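# Flip a folded paper sheet and lay it flat

## Task

Flip the folded paper sheet upside down and leave it lying flat on the table so that its folded-back corner ends up on the bottom side. At the end both folds must be closed with their layers aligned, and the paper must have no other crease. Release the paper and move the grippers away. It fails immediately if the paper drops, on average, more than about a finger's width below where it was last held, or about two finger widths in a single fall, whether it was ungripped or slid quickly through a loose grip. It also fails if any part of the paper goes beyond the table edge. A result that stays in place only because the robot holds it does not count, and everything must settle shortly after you stop.

## Robot and tools

Robot: two 6-joint arms with parallel grippers, named left_arm and right_arm. Left_arm is mounted at about (+0.004, +0.272, +0.009) m and right_arm at about (-0.005, -0.291, +0.006) m. The words left and right are arm names only and do not mean image sides.

Scene frame: the origin sits at table-top height, midway between the arms, roughly 5 to 10 cm back from the near table edge. +x points out across the table, +y points toward left_arm, +z points up. Each result's state line gives each gripper's end_effector_position (m) and end_effector_quat_wxyz in this frame. That point lies between the finger pads, just under 1 cm behind the tips. Fingers point along the gripper's +z axis and close along its y axis. Reported hand positions can be off, more so at long reach.

Joint order, in every row and in every per-joint list of a result: waist (joint1), shoulder (joint2), elbow (joint3), wrist pitch (joint4), wrist yaw (joint5), wrist roll (joint6). Each joint number is an absolute target angle in radians, not an offset. Stated ranges: waist -2.618 to 3.054, shoulder 0.000 to 3.142, elbow 0.000 to 3.142, wrist pitch -1.571 to 1.571, wrist yaw -1.571 to 1.571, wrist roll -2.094 to 2.094. The real ends can differ by up to 0.036 rad. A target more than 0.036 rad beyond a stated end, and farther out than the joint's current angle, gets the whole call refused. A target past the real end is clipped, and the result may say "joint sent to its limit". Friction can leave a joint up to about 0.031 rad short, and very small changes may have no effect.

Opening: one number per arm, from -1 (closed) to +1 (fully open, pads 0.087 m apart). It is an absolute setting. To hold something, command a value below the grip_measured reading: about 0.02 below gives a firm grip, and a smaller gap gives a lighter one. Closing fast squeezes harder.

A row always has 14 numbers, with all of left_arm first and then all of right_arm: left waist, shoulder, elbow, wrist pitch, wrist yaw, wrist roll, opening, then the same seven for right_arm. Send all 14 even when one arm stays still. To keep a joint where it is, repeat its current value from the "Joint targets" line.

Tools:
- execute_actions(actions): a list of actions. Each action is a list of 1 to 15 rows, one row per 1/30 s control step. If an action has fewer than 15 rows, its last row is held for the remaining steps. An empty list only returns state and images.
- move(target, speed, blocking): target is one 14-number row of absolute angles and openings. All joints of both arms go there along paths that finish together, so grippers trace curves. Speed (0.01 to 2 rad/s, default 0.5) caps the joint with the longest path. Paths last between 0.5 and 10 s, and anything unfinished after 10 s stops short. Finger values are applied at the start. The move does not avoid obstacles or the other arm. With blocking=false, the call returns after 0.5 s while motion continues, and other moves and actions are refused until a result shows the move ended. Use wait or stop first.
- wait(seconds): 0 to 10 s; arms hold their last command, and a running move carries on.
- stop(): brakes a running move, which needs some room if it was fast. The fingers keep moving.
- zoom_image(camera, region): region is [x0, y0, x1, y1] in image pixels, at most 504 by 504. Cameras: cam_high, cam_low, cam_left_wrist, cam_right_wrist, each 504x504.
- read_manual(section): licence texts only.
- finished_scene(scene): ends the current scene after the last command is held. It cannot be undone.

Results: the state line, Joint positions (rad, plus the finger gap in m), Joint velocities, "Joint targets" (what the joints are being driven toward right now), grip_measured (opening on the command scale), and images. A move adds a "move:" line. It reports the ending (done, off_target, moving, held, fault), whether checks blocked steps (limits=held or limits=none), and each arm's joint farthest from its target. "joint command not followed" means the clearance check altered or blocked joint targets. A FAULT or OVER-TEMPERATURE FAULT line means that arm stopped. MOTOR HOT appears from 75 °C, and holding loads heats motors.

Motion limits: at each step a target may lead the measured angle by at most 0.202 rad (waist), 0.258 (shoulder), 0.238 (elbow), 0.573 (wrist pitch), and 0.522 (wrist yaw and roll). Targets that would move the hand more than 70 mm in one step are scaled back. A far target may therefore take several actions, and the rest may need to be sent again.

Avoid: letting the paper fall or slip quickly out of a loose grip, pushing any paper beyond the table edge, making new creases, fast impacts, pressing hard into the table, arm-to-arm collisions, and the bar and plate behind the bases, which can stand up to about 3 cm above the table. Release the paper, lift away, and let everything settle before calling finished_scene.

Each tool is called after "Call:" in YAML: its name, and indented under it one key for each argument.

## Session

Call:
execute_actions:
  actions: []

Scene clock: 0.00 s.
left_arm: end_effector_position=(+0.3933, +0.2615, +0.3662) grip_measured=+1.000 end_effector_quat_wxyz=(+0.703, +0.014, +0.711, -0.015) | right_arm: end_effector_position=(+0.3793, -0.3024, +0.3614) grip_measured=+0.986 end_effector_quat_wxyz=(+0.705, +0.011, +0.709, -0.015)
Joint names: [waist, shoulder, elbow, wrist pitch, wrist yaw, wrist roll]
Joint positions: left_arm=[-0.005  1.036  1.053 -0.001 -0.005  0.014  0.087] | right_arm=[ 0.006  1.036  1.033  0.009 -0.002  0.002  0.087]
Joint velocities: left_arm=[-0.007  0.007 -0.022 -0.051 -0.066 -0.022  0.   ] | right_arm=[-0.007 -0.017 -0.002  0.081  0.051 -0.007 -0.   ]
Joint targets: left_arm=[-0.005 1.036 1.053 -0.001 -0.005 0.014] | right_arm=[0.006 1.036 1.033 0.009 -0.002 0.002]

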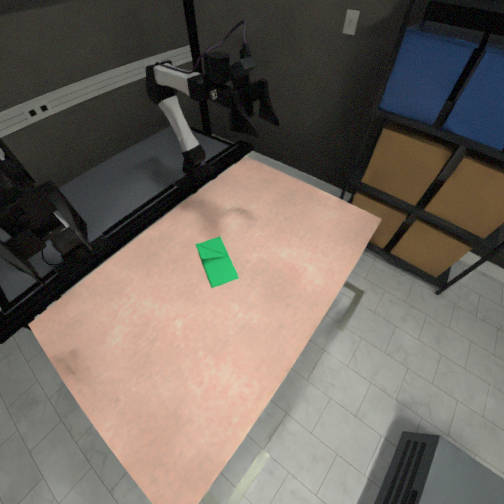

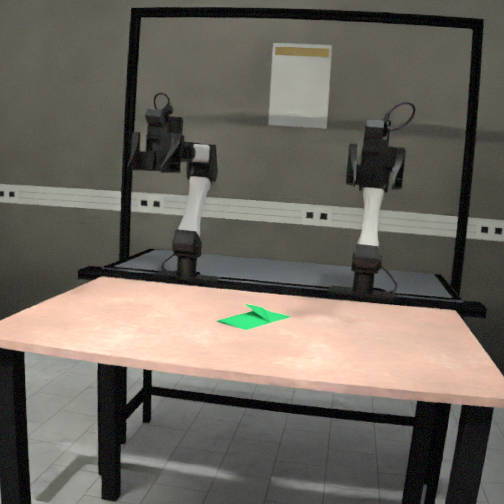

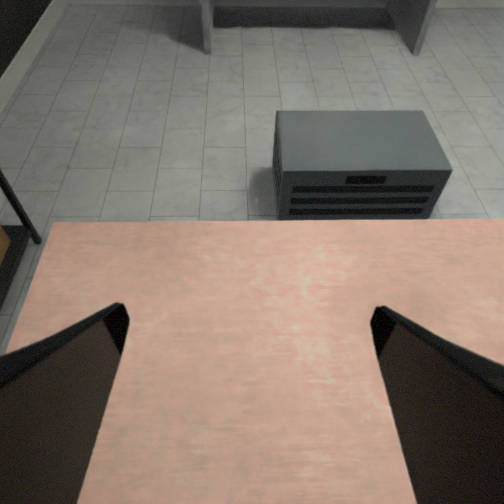

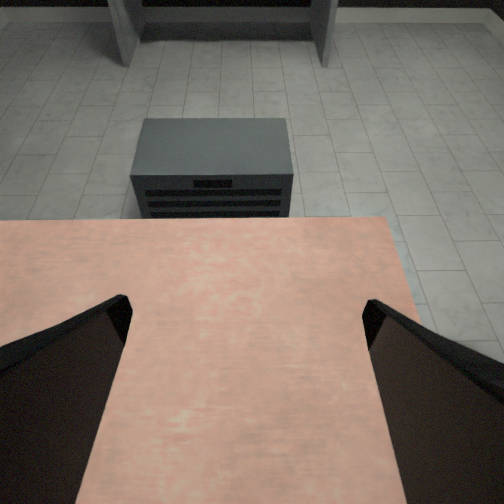

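Call:
zoom_image:
  camera: "cam_high"
  region: [180, 215, 260, 295]

Region (180, 215, 260, 295) of cam_high's 504x504 image, scaled by 6.300, with more detail than that image has.

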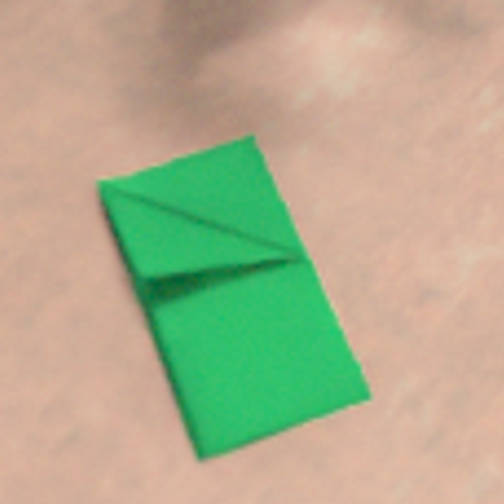

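Call:
move:
  target: [-0.44,2.16,1.7,-0.69,0,-1.57,-1,0.573,1.575,0.50,0.375,0,1.57,-0.1]
  speed: 1.0

Call:
move:
  target: [-0.45,2.265,1.7,-0.69,0,-1.57,-1,0.573,1.655,0.50,0.39,0,1.57,-0.1]
  speed: 0.15

Scene clock: 17.10 s.
left_arm: end_effector_position=(+0.4443, +0.0024, +0.0488) grip_measured=-0.987 end_effector_quat_wxyz=(+0.098, -0.510, +0.836, -0.178) | right_arm: end_effector_position=(+0.3099, -0.0628, +0.0379) grip_measured=-0.100 end_effector_quat_wxyz=(+0.214, +0.450, +0.786, +0.365)
Joint names: [waist, shoulder, elbow, wrist pitch, wrist yaw, wrist roll]
Joint positions: left_arm=[-0.432  2.156  1.682 -0.672 -0.005 -1.56   0.001] | right_arm=[ 0.563  1.565  0.516  0.367 -0.001  1.56   0.039]
Joint velocities: left_arm=[-0.012  0.002 -0.002 -0.037 -0.095 -0.051 -0.001] | right_arm=[-0.002 -0.007 -0.002 -0.007  0.007  0.007 -0.   ]
Joint targets: left_arm=[-0.440 2.160 1.700 -0.690 0.000 -1.570] | right_arm=[0.573 1.575 0.500 0.375 0.000 1.570]
move: done; limits=none; left_arm: farthest joint: the elbow, 0.018 radians from its target (0.647 radians at the start); right_arm: farthest joint: the elbow, 0.016 radians from its target (0.533 radians at the start)
camera_calibration (this result's frames):
cam_left_wrist: T_world_to_cam=[[0.816496, -0.420844, 0.395252, -0.383998], [-0.563062, -0.429072, 0.706299, 0.237766], [-0.12765, -0.799242, -0.587297, 0.224257], [0, 0, 0, 1]] pos_world=[0.476037, 0.119651, 0.115548]
cam_right_wrist: T_world_to_cam=[[-0.532079, -0.351068, -0.770482, 0.163431], [-0.845942, 0.258785, 0.466275, 0.283551], [0.0356947, 0.899878, -0.434678, 0.199929], [0, 0, 0, 1]] pos_world=[0.319689, -0.195915, 0.080613]

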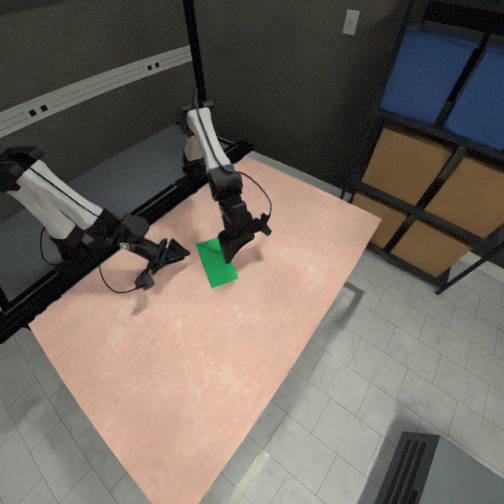

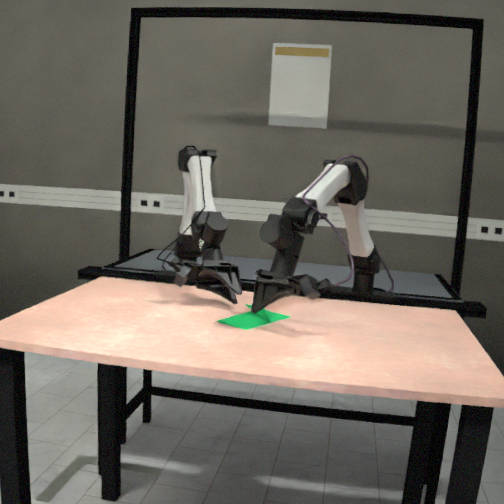

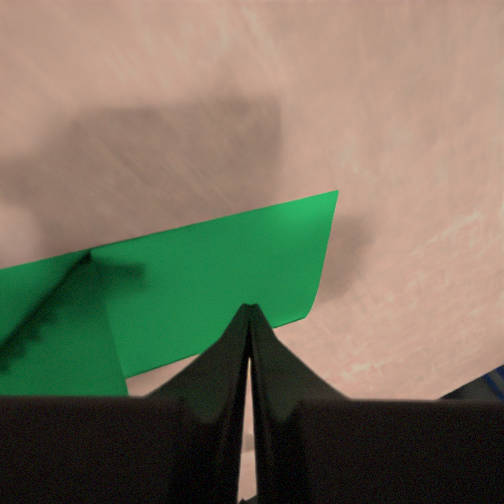

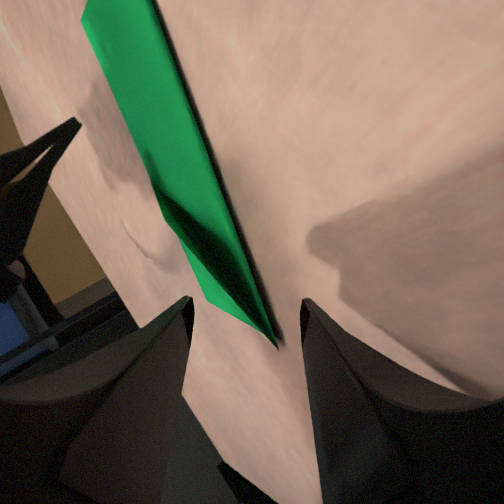

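Scene clock: 18.27 s.
left_arm: end_effector_position=(+0.4400, +0.0026, +0.0188) grip_measured=-0.987 end_effector_quat_wxyz=(+0.081, -0.512, +0.841, -0.153) | right_arm: end_effector_position=(+0.3105, -0.0614, +0.0248) grip_measured=-0.100 end_effector_quat_wxyz=(+0.207, +0.454, +0.789, +0.360)
Joint names: [waist, shoulder, elbow, wrist pitch, wrist yaw, wrist roll]
Joint positions: left_arm=[-0.433  2.223  1.691 -0.675 -0.003 -1.562  0.001] | right_arm=[ 0.563  1.622  0.516  0.406 -0.006  1.565  0.039]
Joint velocities: left_arm=[-0.012 -0.017  0.007 -0.022 -0.051 -0.022  0.   ] | right_arm=[-0.002 -0.002  0.007  0.022  0.007  0.007 -0.001]
Joint targets: left_arm=[-0.450 2.265 1.700 -0.690 -0.000 -1.570] | right_arm=[0.573 1.655 0.500 0.390 -0.000 1.570]
move: off_target (left_arm, right_arm); limits=none; left_arm: farthest joint: the shoulder, 0.042 radians from its target (0.109 radians at the start); right_arm: farthest joint: the shoulder, 0.033 radians from its target (0.090 radians at the start)
camera_calibration (this result's frames):
cam_left_wrist: T_world_to_cam=[[0.83601, -0.43156, 0.338886, -0.376031], [-0.524287, -0.446025, 0.725386, 0.239296], [-0.161895, -0.784103, -0.599143, 0.221443], [0, 0, 0, 1]] pos_world=[0.475677, 0.118086, 0.0865256]
cam_right_wrist: T_world_to_cam=[[-0.546906, -0.353346, -0.758973, 0.158283], [-0.836762, 0.259834, 0.481991, 0.286703], [0.026897, 0.898684, -0.437771, 0.195691], [0, 0, 0, 1]] pos_world=[0.321204, -0.19443, 0.0676122]

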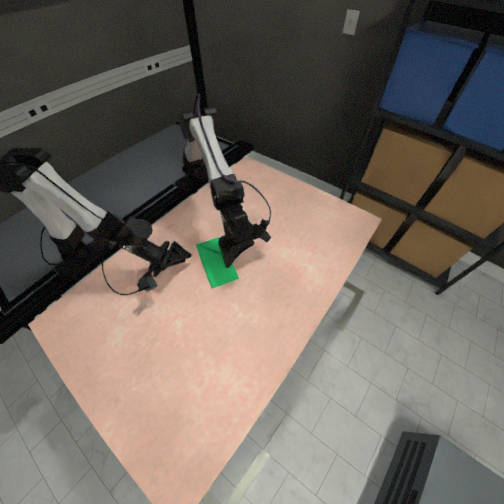

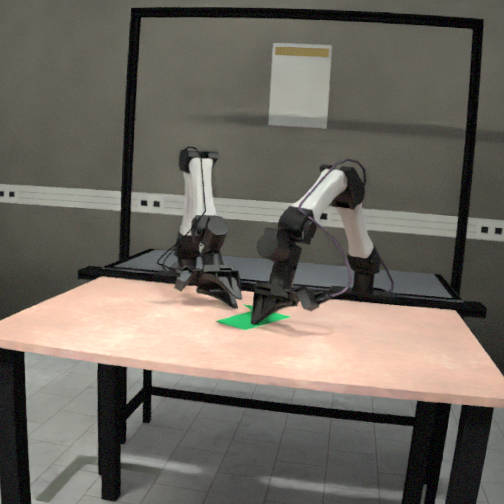

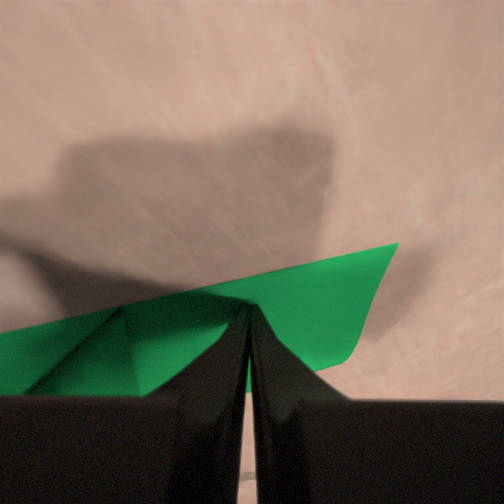

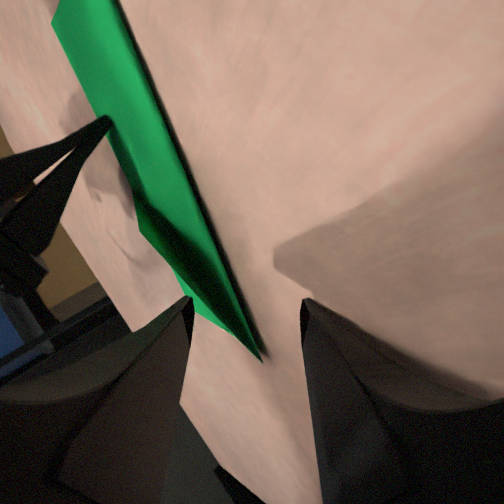

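Call:
move:
  target: [-0.45,2.265,1.7,-0.69,0,-1.57,-1,0.573,1.865,0.77,0.4,0,1.57,-0.1]
  speed: 0.1

Call:
zoom_image:
  camera: "cam_high"
  region: [160, 215, 260, 295]

Scene clock: 23.90 s.
left_arm: end_effector_position=(+0.4400, +0.0026, +0.0188) grip_measured=-0.987 end_effector_quat_wxyz=(+0.081, -0.512, +0.841, -0.153) | right_arm: end_effector_position=(+0.3670, -0.0277, +0.0269) grip_measured=-0.100 end_effector_quat_wxyz=(+0.212, +0.449, +0.783, +0.375)
Joint names: [waist, shoulder, elbow, wrist pitch, wrist yaw, wrist roll]
Joint positions: left_arm=[-0.433  2.223  1.691 -0.675 -0.003 -1.562  0.001] | right_arm=[ 0.563  1.834  0.756  0.412 -0.014  1.566  0.039]
Joint velocities: left_arm=[-0.007  0.002 -0.022  0.095  0.066 -0.037 -0.001] | right_arm=[-0.007  0.017 -0.007  0.007  0.037  0.007  0.   ]
Joint targets: left_arm=[-0.450 2.265 1.700 -0.690 -0.000 -1.570] | right_arm=[0.573 1.865 0.770 0.400 0.000 1.570]
move: off_target (left_arm, right_arm); limits=none; left_arm: farthest joint: the shoulder, 0.042 radians from its target (0.042 radians at the start); right_arm: farthest joint: the shoulder, 0.031 radians from its target (0.243 radians at the start)
camera_calibration (this result's frames):
cam_left_wrist: T_world_to_cam=[[0.83601, -0.43156, 0.338886, -0.376031], [-0.524287, -0.446025, 0.725386, 0.239296], [-0.161895, -0.784103, -0.599143, 0.221443], [0, 0, 0, 1]] pos_world=[0.475677, 0.118086, 0.0865256]
cam_right_wrist: T_world_to_cam=[[-0.523664, -0.339158, -0.781503, 0.195166], [-0.85125, 0.244821, 0.464152, 0.329521], [0.0339078, 0.908314, -0.416912, 0.161908], [0, 0, 0, 1]] pos_world=[0.377216, -0.161545, 0.0670774]

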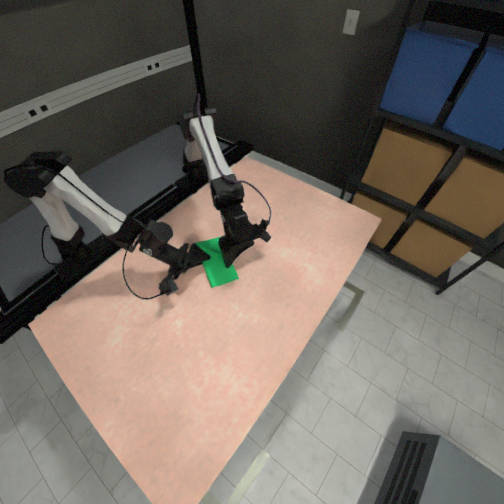

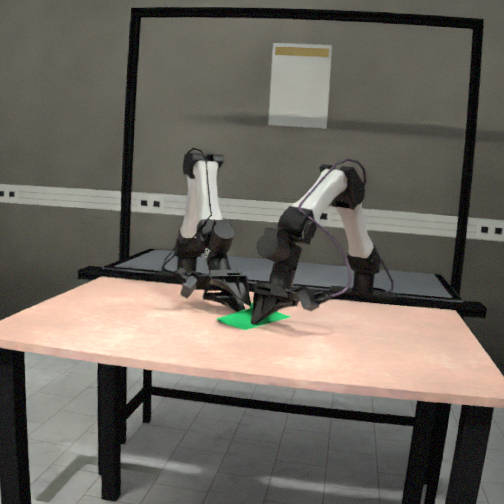

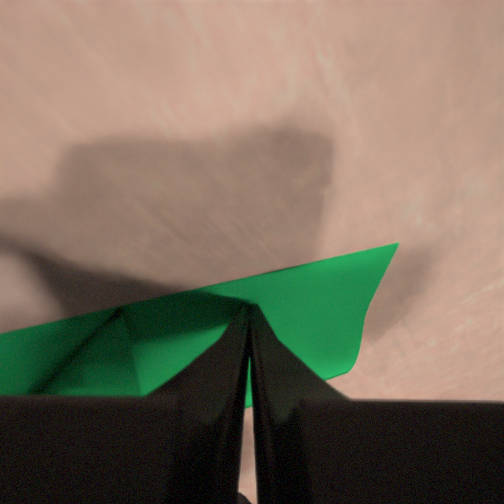

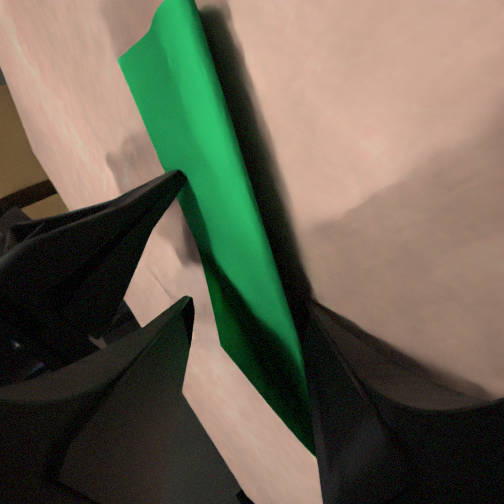

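Region (160, 215, 260, 295) of cam_high's 504x504 image, scaled by 5.040, with more detail than that image has; it fills the top 403 rows of this view, and the rest is white.

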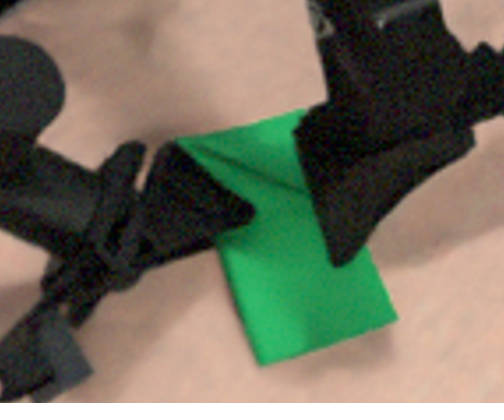

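Under. Slightly more, release the pin, close.

Call:
move:
  target: [-0.45,2.265,1.7,-0.69,0,-1.57,-1,0.573,1.9,0.812,0.4,0,1.57,-0.1]
  speed: 0.07

Call:
execute_actions:
  actions:
    - [[-0.44,2.17,1.7,-0.69,0,-1.57,-1,0.573,1.9,0.812,0.4,0,1.57,-0.1]]
    - [[-0.38,2.05,1.66,-0.69,0,-1.57,-1,0.573,1.88,0.812,0.4,0,1.57,-0.1]]
    - [[-0.3,1.95,1.6,-0.674,0,-1.57,-1,0.573,1.87,0.812,0.4,0,1.57,-0.35]]
    - [[-0.2,1.8,1.5,-0.674,0,-1.57,-1,0.573,1.87,0.812,0.4,0,1.57,-0.6]]
    - [[-0.1,1.65,1.4,-0.674,0,-1.57,-1,0.573,1.87,0.812,0.4,0,1.57,-0.8]]
    - [[0,1.5,1.3,-0.674,0,-1.57,-1,0.573,1.87,0.812,0.4,0,1.57,-1]]
    - [[0.1,1.35,1.2,-0.674,0,-1.57,-1,0.573,1.87,0.812,0.4,0,1.57,-1]]

Call:
zoom_image:
  camera: "cam_high"
  region: [160, 205, 270, 295]

Scene clock: 31.77 s.
left_arm: end_effector_position=(+0.4400, +0.0026, +0.0188) grip_measured=-0.987 end_effector_quat_wxyz=(+0.081, -0.512, +0.841, -0.153) | right_arm: end_effector_position=(+0.3769, -0.0217, +0.0272) grip_measured=-0.100 end_effector_quat_wxyz=(+0.214, +0.447, +0.781, +0.379)
Joint names: [waist, shoulder, elbow, wrist pitch, wrist yaw, wrist roll]
Joint positions: left_arm=[-0.433  2.223  1.691 -0.675 -0.003 -1.562  0.001] | right_arm=[ 0.563  1.869  0.798  0.414 -0.015  1.566  0.039]
Joint velocities: left_arm=[ 0.002  0.007 -0.007  0.022  0.022 -0.081 -0.001] | right_arm=[ 0.007 -0.002  0.007 -0.007  0.037 -0.007  0.001]
Joint targets: left_arm=[-0.450 2.265 1.700 -0.690 -0.000 -1.570] | right_arm=[0.573 1.900 0.812 0.400 -0.000 1.570]
move: off_target (left_arm, right_arm); limits=none; left_arm: farthest joint: the shoulder, 0.042 radians from its target (0.042 radians at the start); right_arm: farthest joint: the shoulder, 0.031 radians from its target (0.066 radians at the start)
camera_calibration (this result's frames):
cam_left_wrist: T_world_to_cam=[[0.83601, -0.43156, 0.338886, -0.376031], [-0.524287, -0.446025, 0.725386, 0.239296], [-0.161895, -0.784103, -0.599143, 0.221443], [0, 0, 0, 1]] pos_world=[0.475677, 0.118086, 0.0865256]
cam_right_wrist: T_world_to_cam=[[-0.517595, -0.335246, -0.787214, 0.200549], [-0.854865, 0.24141, 0.459268, 0.337774], [0.0360737, 0.910676, -0.411543, 0.155374], [0, 0, 0, 1]] pos_world=[0.386949, -0.155805, 0.0666897]

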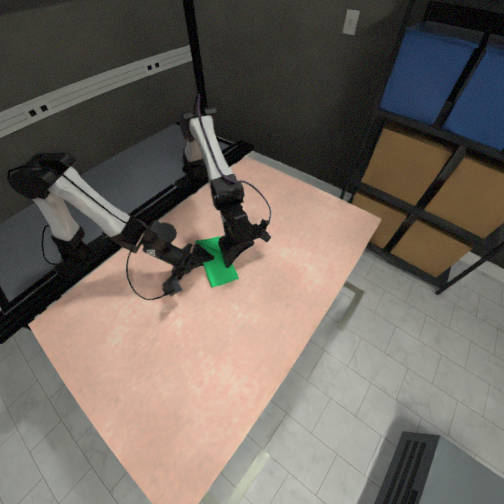

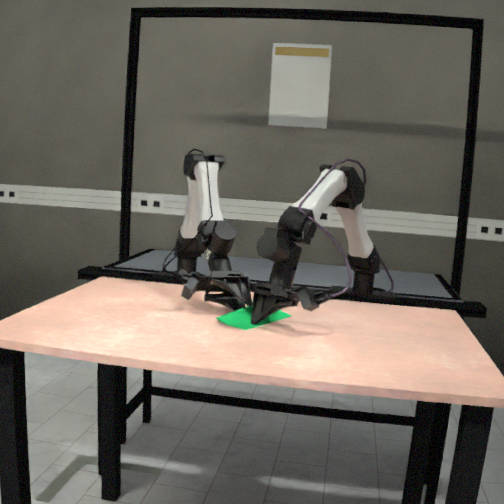

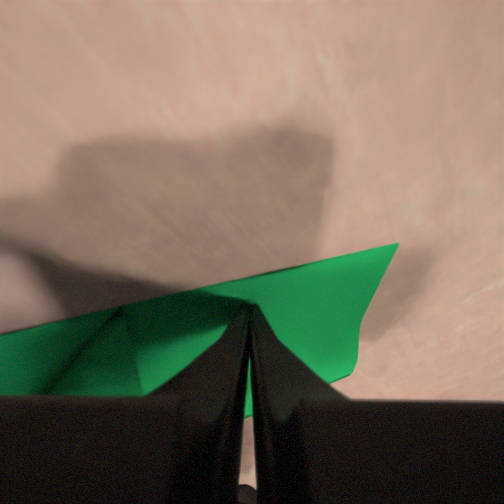

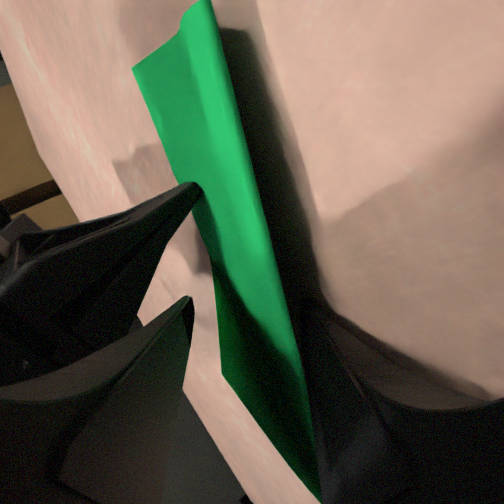

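Scene clock: 35.27 s.
left_arm: end_effector_position=(+0.3972, +0.2571, +0.2108) grip_measured=-0.987 end_effector_quat_wxyz=(-0.254, +0.681, -0.642, +0.245) | right_arm: end_effector_position=(+0.3772, -0.0229, +0.0263) grip_measured=-1.000 end_effector_quat_wxyz=(+0.215, +0.449, +0.781, +0.376)
Joint names: [waist, shoulder, elbow, wrist pitch, wrist yaw, wrist roll]
Joint positions: left_arm=[ 0.101  1.36   1.213 -0.675 -0.003 -1.563  0.001] | right_arm=[ 0.563  1.869  0.798  0.411 -0.008  1.566  0.   ]
Joint velocities: left_arm=[ 0.007 -0.012 -0.012 -0.007  0.007 -0.007  0.   ] | right_arm=[ 0.002 -0.012 -0.002 -0.037 -0.007 -0.022  0.   ]
Joint targets: left_arm=[0.100 1.350 1.200 -0.674 0.000 -1.570] | right_arm=[0.573 1.870 0.812 0.400 0.000 1.570]
camera_calibration (this result's frames):
cam_left_wrist: T_world_to_cam=[[0.750993, 0.0431597, 0.658898, -0.451284], [-0.463477, -0.67629, 0.572557, 0.25834], [0.470318, -0.73537, -0.487885, 0.242014], [0, 0, 0, 1]] pos_world=[0.344823, 0.37216, 0.267511]
cam_right_wrist: T_world_to_cam=[[-0.520079, -0.336713, -0.784947, 0.200495], [-0.853153, 0.248485, 0.458678, 0.338274], [0.0406049, 0.908229, -0.416499, 0.15446], [0, 0, 0, 1]] pos_world=[0.3866, -0.156832, 0.0665514]

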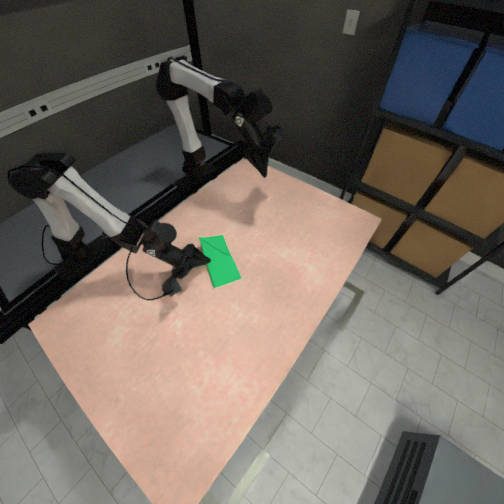

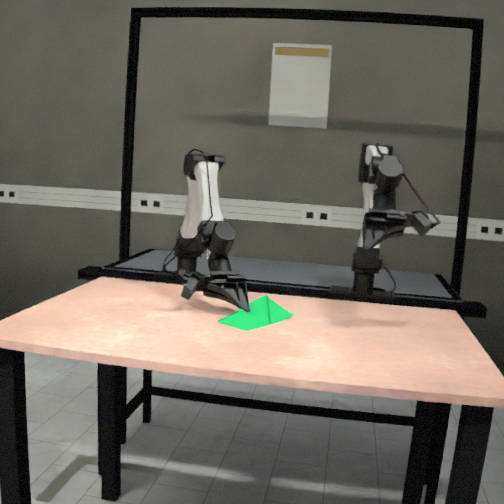

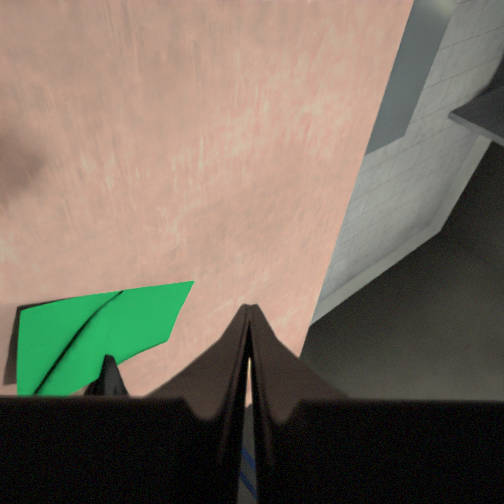

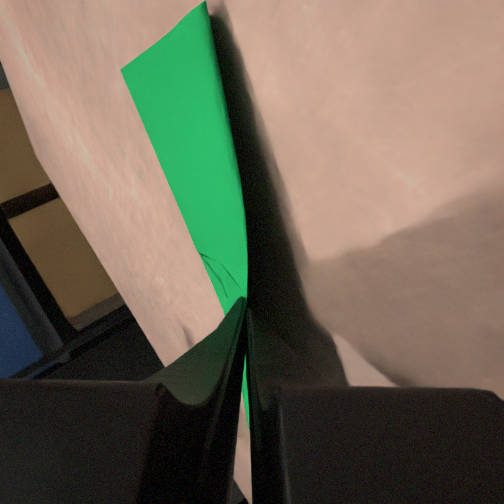

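Region (160, 205, 270, 295) of cam_high's 504x504 image, scaled by 4.582, with more detail than that image has; it fills the top 412 rows of this view, and the rest is white.

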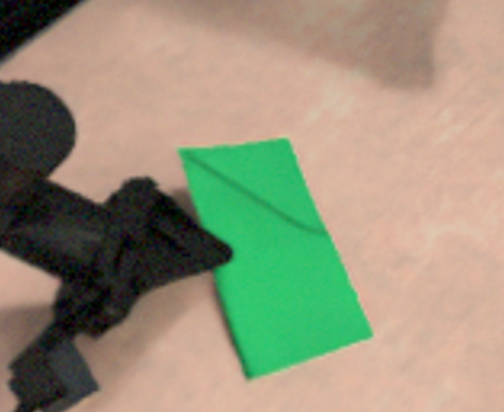

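Call:
move:
  target: [0.3,1.0,0.9,-0.5,0,-1.57,-1,0.6,1.5,0.98,-0.03,0,1.57,-1]
  speed: 0.4

Call:
move:
  target: [0.3,1.0,0.9,-0.5,0,-1.57,-1,0.6,1.5,0.98,-0.03,0,-1.4,-1]
  speed: 1.0

Call:
move:
  target: [0.3,1.0,0.9,-0.5,0,-1.57,-1,0.6,1.975,0.61,0.9,0,-1.36,-1]
  speed: 0.35

Scene clock: 43.67 s.
left_arm: end_effector_position=(+0.3456, +0.3179, +0.2264) grip_measured=-0.987 end_effector_quat_wxyz=(-0.350, +0.707, -0.551, +0.273) | right_arm: end_effector_position=(+0.3646, -0.0169, +0.1709) grip_measured=-1.000 end_effector_quat_wxyz=(+0.234, +0.428, +0.766, +0.420)
Joint names: [waist, shoulder, elbow, wrist pitch, wrist yaw, wrist roll]
Joint positions: left_arm=[ 0.289  1.023  0.918 -0.514 -0.003 -1.563  0.001] | right_arm=[ 0.588  1.506  0.967 -0.016 -0.008  1.566  0.   ]
Joint velocities: left_arm=[ 0.002 -0.002 -0.032 -0.051 -0.022  0.037 -0.   ] | right_arm=[-0.002  0.007  0.017 -0.139  0.022 -0.081  0.   ]
Joint targets: left_arm=[0.300 1.000 0.900 -0.500 0.000 -1.570] | right_arm=[0.600 1.500 0.980 -0.030 -0.000 1.570]
move: off_target (left_arm); limits=none; left_arm: farthest joint: the shoulder, 0.023 radians from its target (0.360 radians at the start); right_arm: farthest joint: the wrist pitch, 0.014 radians from its target (0.441 radians at the start)
camera_calibration (this result's frames):
cam_left_wrist: T_world_to_cam=[[0.589405, 0.144914, 0.794734, -0.432693], [-0.426043, -0.780083, 0.458211, 0.312548], [0.68636, -0.608663, -0.398045, 0.183367], [0, 0, 0, 1]] pos_world=[0.262335, 0.418125, 0.273651]
cam_right_wrist: T_world_to_cam=[[-0.438608, -0.305345, -0.845214, 0.290523], [-0.89714, 0.203778, 0.391936, 0.286354], [0.0525606, 0.930182, -0.363317, 0.196655], [0, 0, 0, 1]] pos_world=[0.373989, -0.152568, 0.20477]

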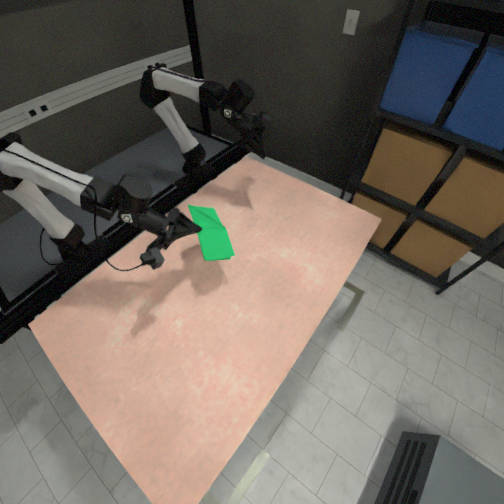

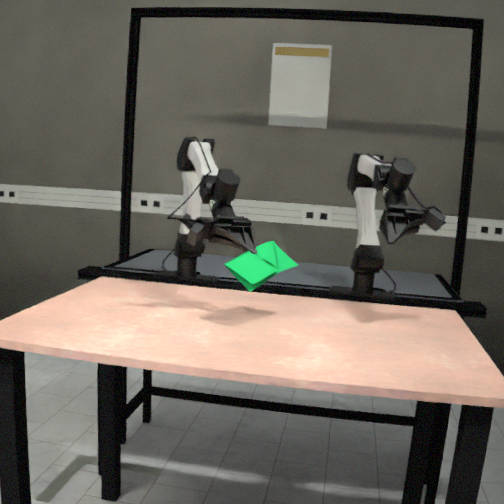

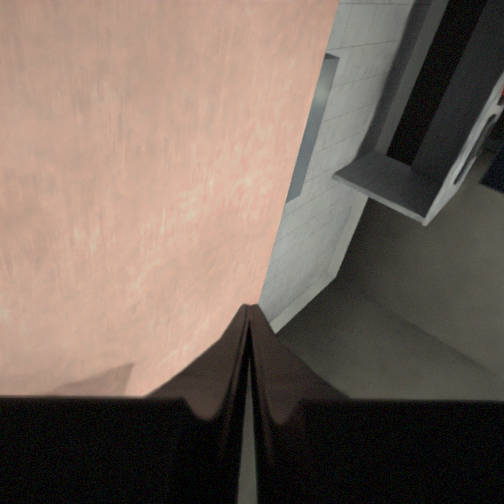

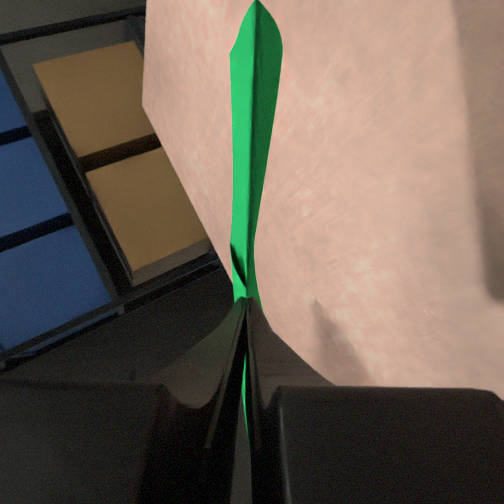

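Scene clock: 47.57 s.
left_arm: end_effector_position=(+0.3456, +0.3179, +0.2265) grip_measured=-0.987 end_effector_quat_wxyz=(-0.350, +0.707, -0.551, +0.273) | right_arm: end_effector_position=(+0.4044, -0.0897, +0.1641) grip_measured=-1.000 end_effector_quat_wxyz=(-0.439, +0.723, -0.497, +0.194)
Joint names: [waist, shoulder, elbow, wrist pitch, wrist yaw, wrist roll]
Joint positions: left_arm=[ 0.289  1.023  0.918 -0.514 -0.003 -1.563  0.001] | right_arm=[ 0.588  1.506  0.967 -0.018 -0.007 -1.39   0.   ]
Joint velocities: left_arm=[-0.012 -0.017  0.022 -0.037 -0.081 -0.022 -0.001] | right_arm=[-0.007 -0.007 -0.002  0.051  0.051  0.037  0.   ]
Joint targets: left_arm=[0.300 1.000 0.900 -0.500 -0.000 -1.570] | right_arm=[0.600 1.500 0.980 -0.030 0.000 -1.400]
move: off_target (left_arm); limits=none; left_arm: farthest joint: the shoulder, 0.023 radians from its target (0.023 radians at the start); right_arm: farthest joint: the elbow, 0.013 radians from its target (0.013 radians at the start)
camera_calibration (this result's frames):
cam_left_wrist: T_world_to_cam=[[0.58911, 0.144841, 0.794966, -0.432716], [-0.42621, -0.780128, 0.457981, 0.312673], [0.686509, -0.608623, -0.397848, 0.183259], [0, 0, 0, 1]] pos_world=[0.262373, 0.418136, 0.273706]
cam_right_wrist: T_world_to_cam=[[0.539422, 0.15072, 0.828437, -0.349236], [-0.256316, -0.90777, 0.332049, -0.00946206], [0.802076, -0.391456, -0.451039, -0.147449], [0, 0, 0, 1]] pos_world=[0.304226, -0.0136724, 0.225957]

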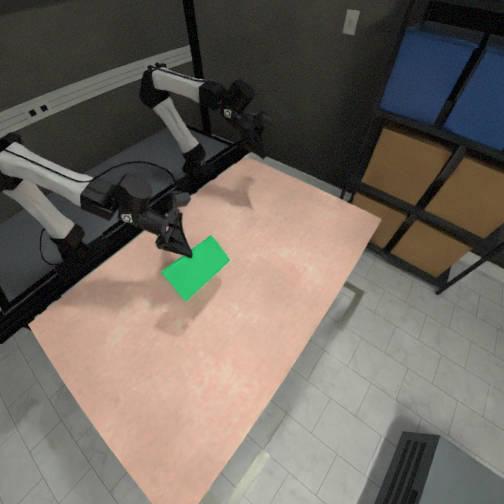

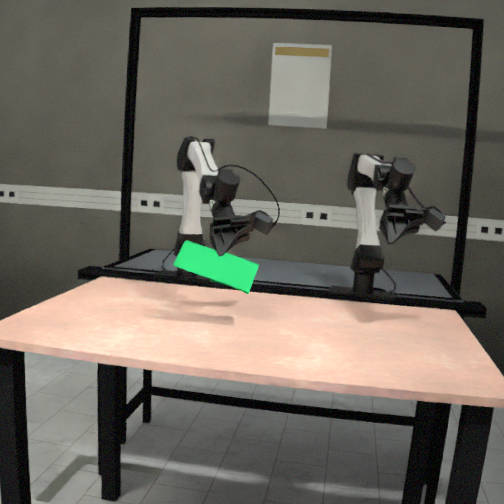

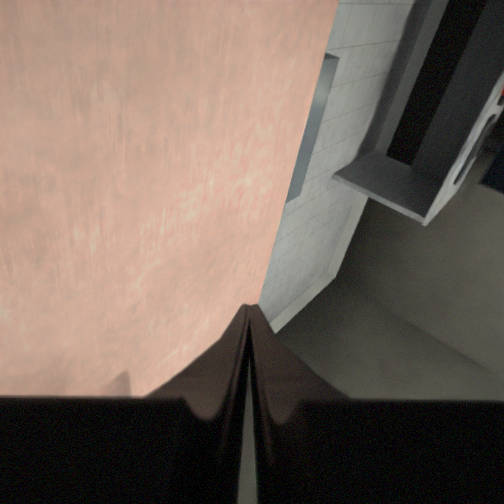

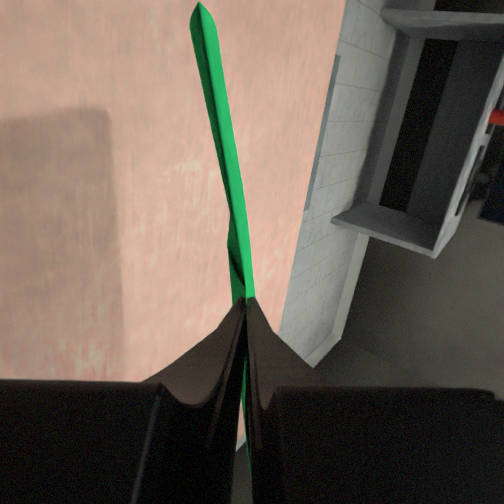

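Scene clock: 50.90 s.
left_arm: end_effector_position=(+0.3456, +0.3179, +0.2265) grip_measured=-0.987 end_effector_quat_wxyz=(-0.350, +0.707, -0.551, +0.273) | right_arm: end_effector_position=(+0.4086, -0.0870, +0.0189) grip_measured=-1.000 end_effector_quat_wxyz=(-0.486, +0.695, -0.487, +0.210)
Joint names: [waist, shoulder, elbow, wrist pitch, wrist yaw, wrist roll]
Joint positions: left_arm=[ 0.289  1.023  0.918 -0.514 -0.003 -1.563  0.001] | right_arm=[ 0.588  1.963  0.63   0.892 -0.007 -1.372  0.   ]
Joint velocities: left_arm=[ 0.002 -0.007 -0.012 -0.037 -0.051 -0.051 -0.001] | right_arm=[-0.007  0.012 -0.002 -0.007 -0.066 -0.007  0.   ]
Joint targets: left_arm=[0.300 1.000 0.900 -0.500 0.000 -1.570] | right_arm=[0.600 1.975 0.610 0.900 -0.000 -1.360]
move: off_target (left_arm); limits=none; left_arm: farthest joint: the shoulder, 0.023 radians from its target (0.023 radians at the start); right_arm: farthest joint: the elbow, 0.020 radians from its target (0.357 radians at the start)
camera_calibration (this result's frames):
cam_left_wrist: T_world_to_cam=[[0.58911, 0.144841, 0.794966, -0.432716], [-0.42621, -0.780128, 0.457981, 0.312673], [0.686509, -0.608623, -0.397848, 0.183259], [0, 0, 0, 1]] pos_world=[0.262373, 0.418136, 0.273706]
cam_right_wrist: T_world_to_cam=[[0.463505, 0.0837008, 0.882132, -0.20743], [-0.290339, -0.926224, 0.24044, 0.0563187], [0.837177, -0.367563, -0.405008, -0.228372], [0, 0, 0, 1]] pos_world=[0.303684, -0.0144151, 0.0769475]

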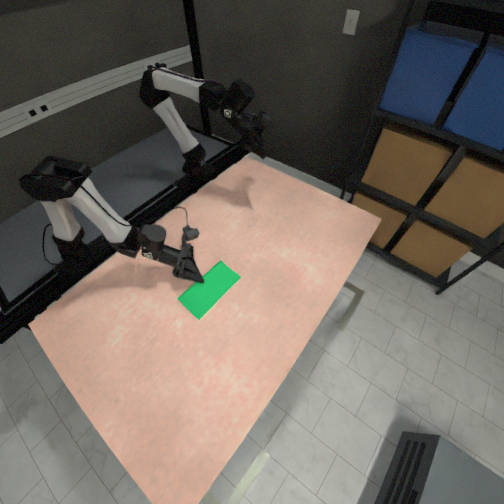

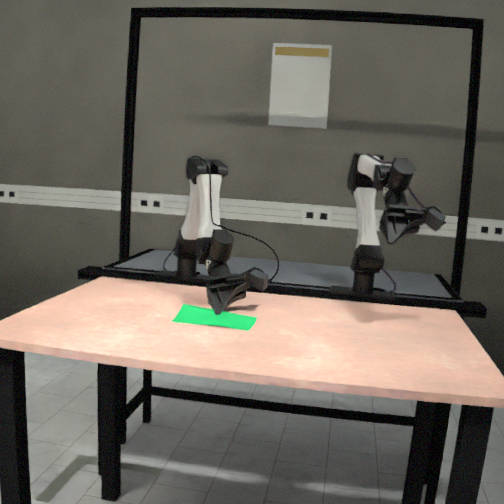

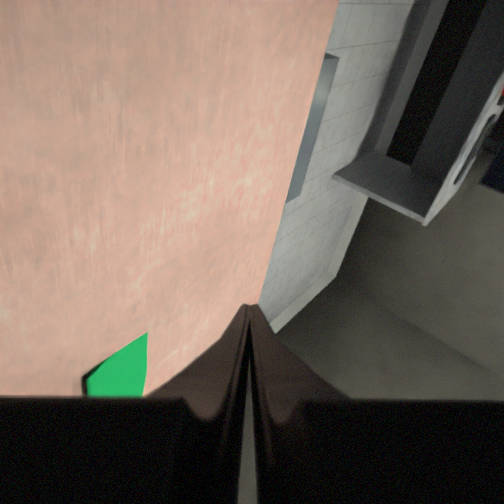

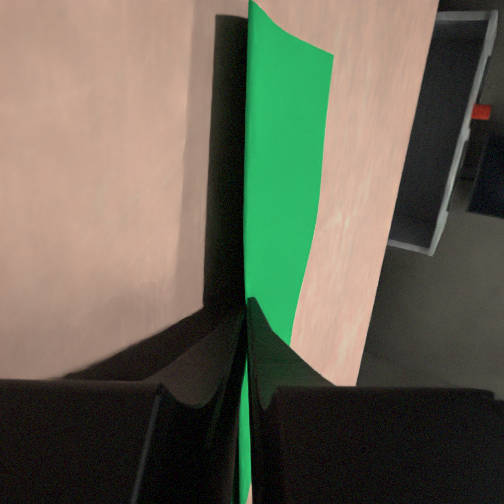

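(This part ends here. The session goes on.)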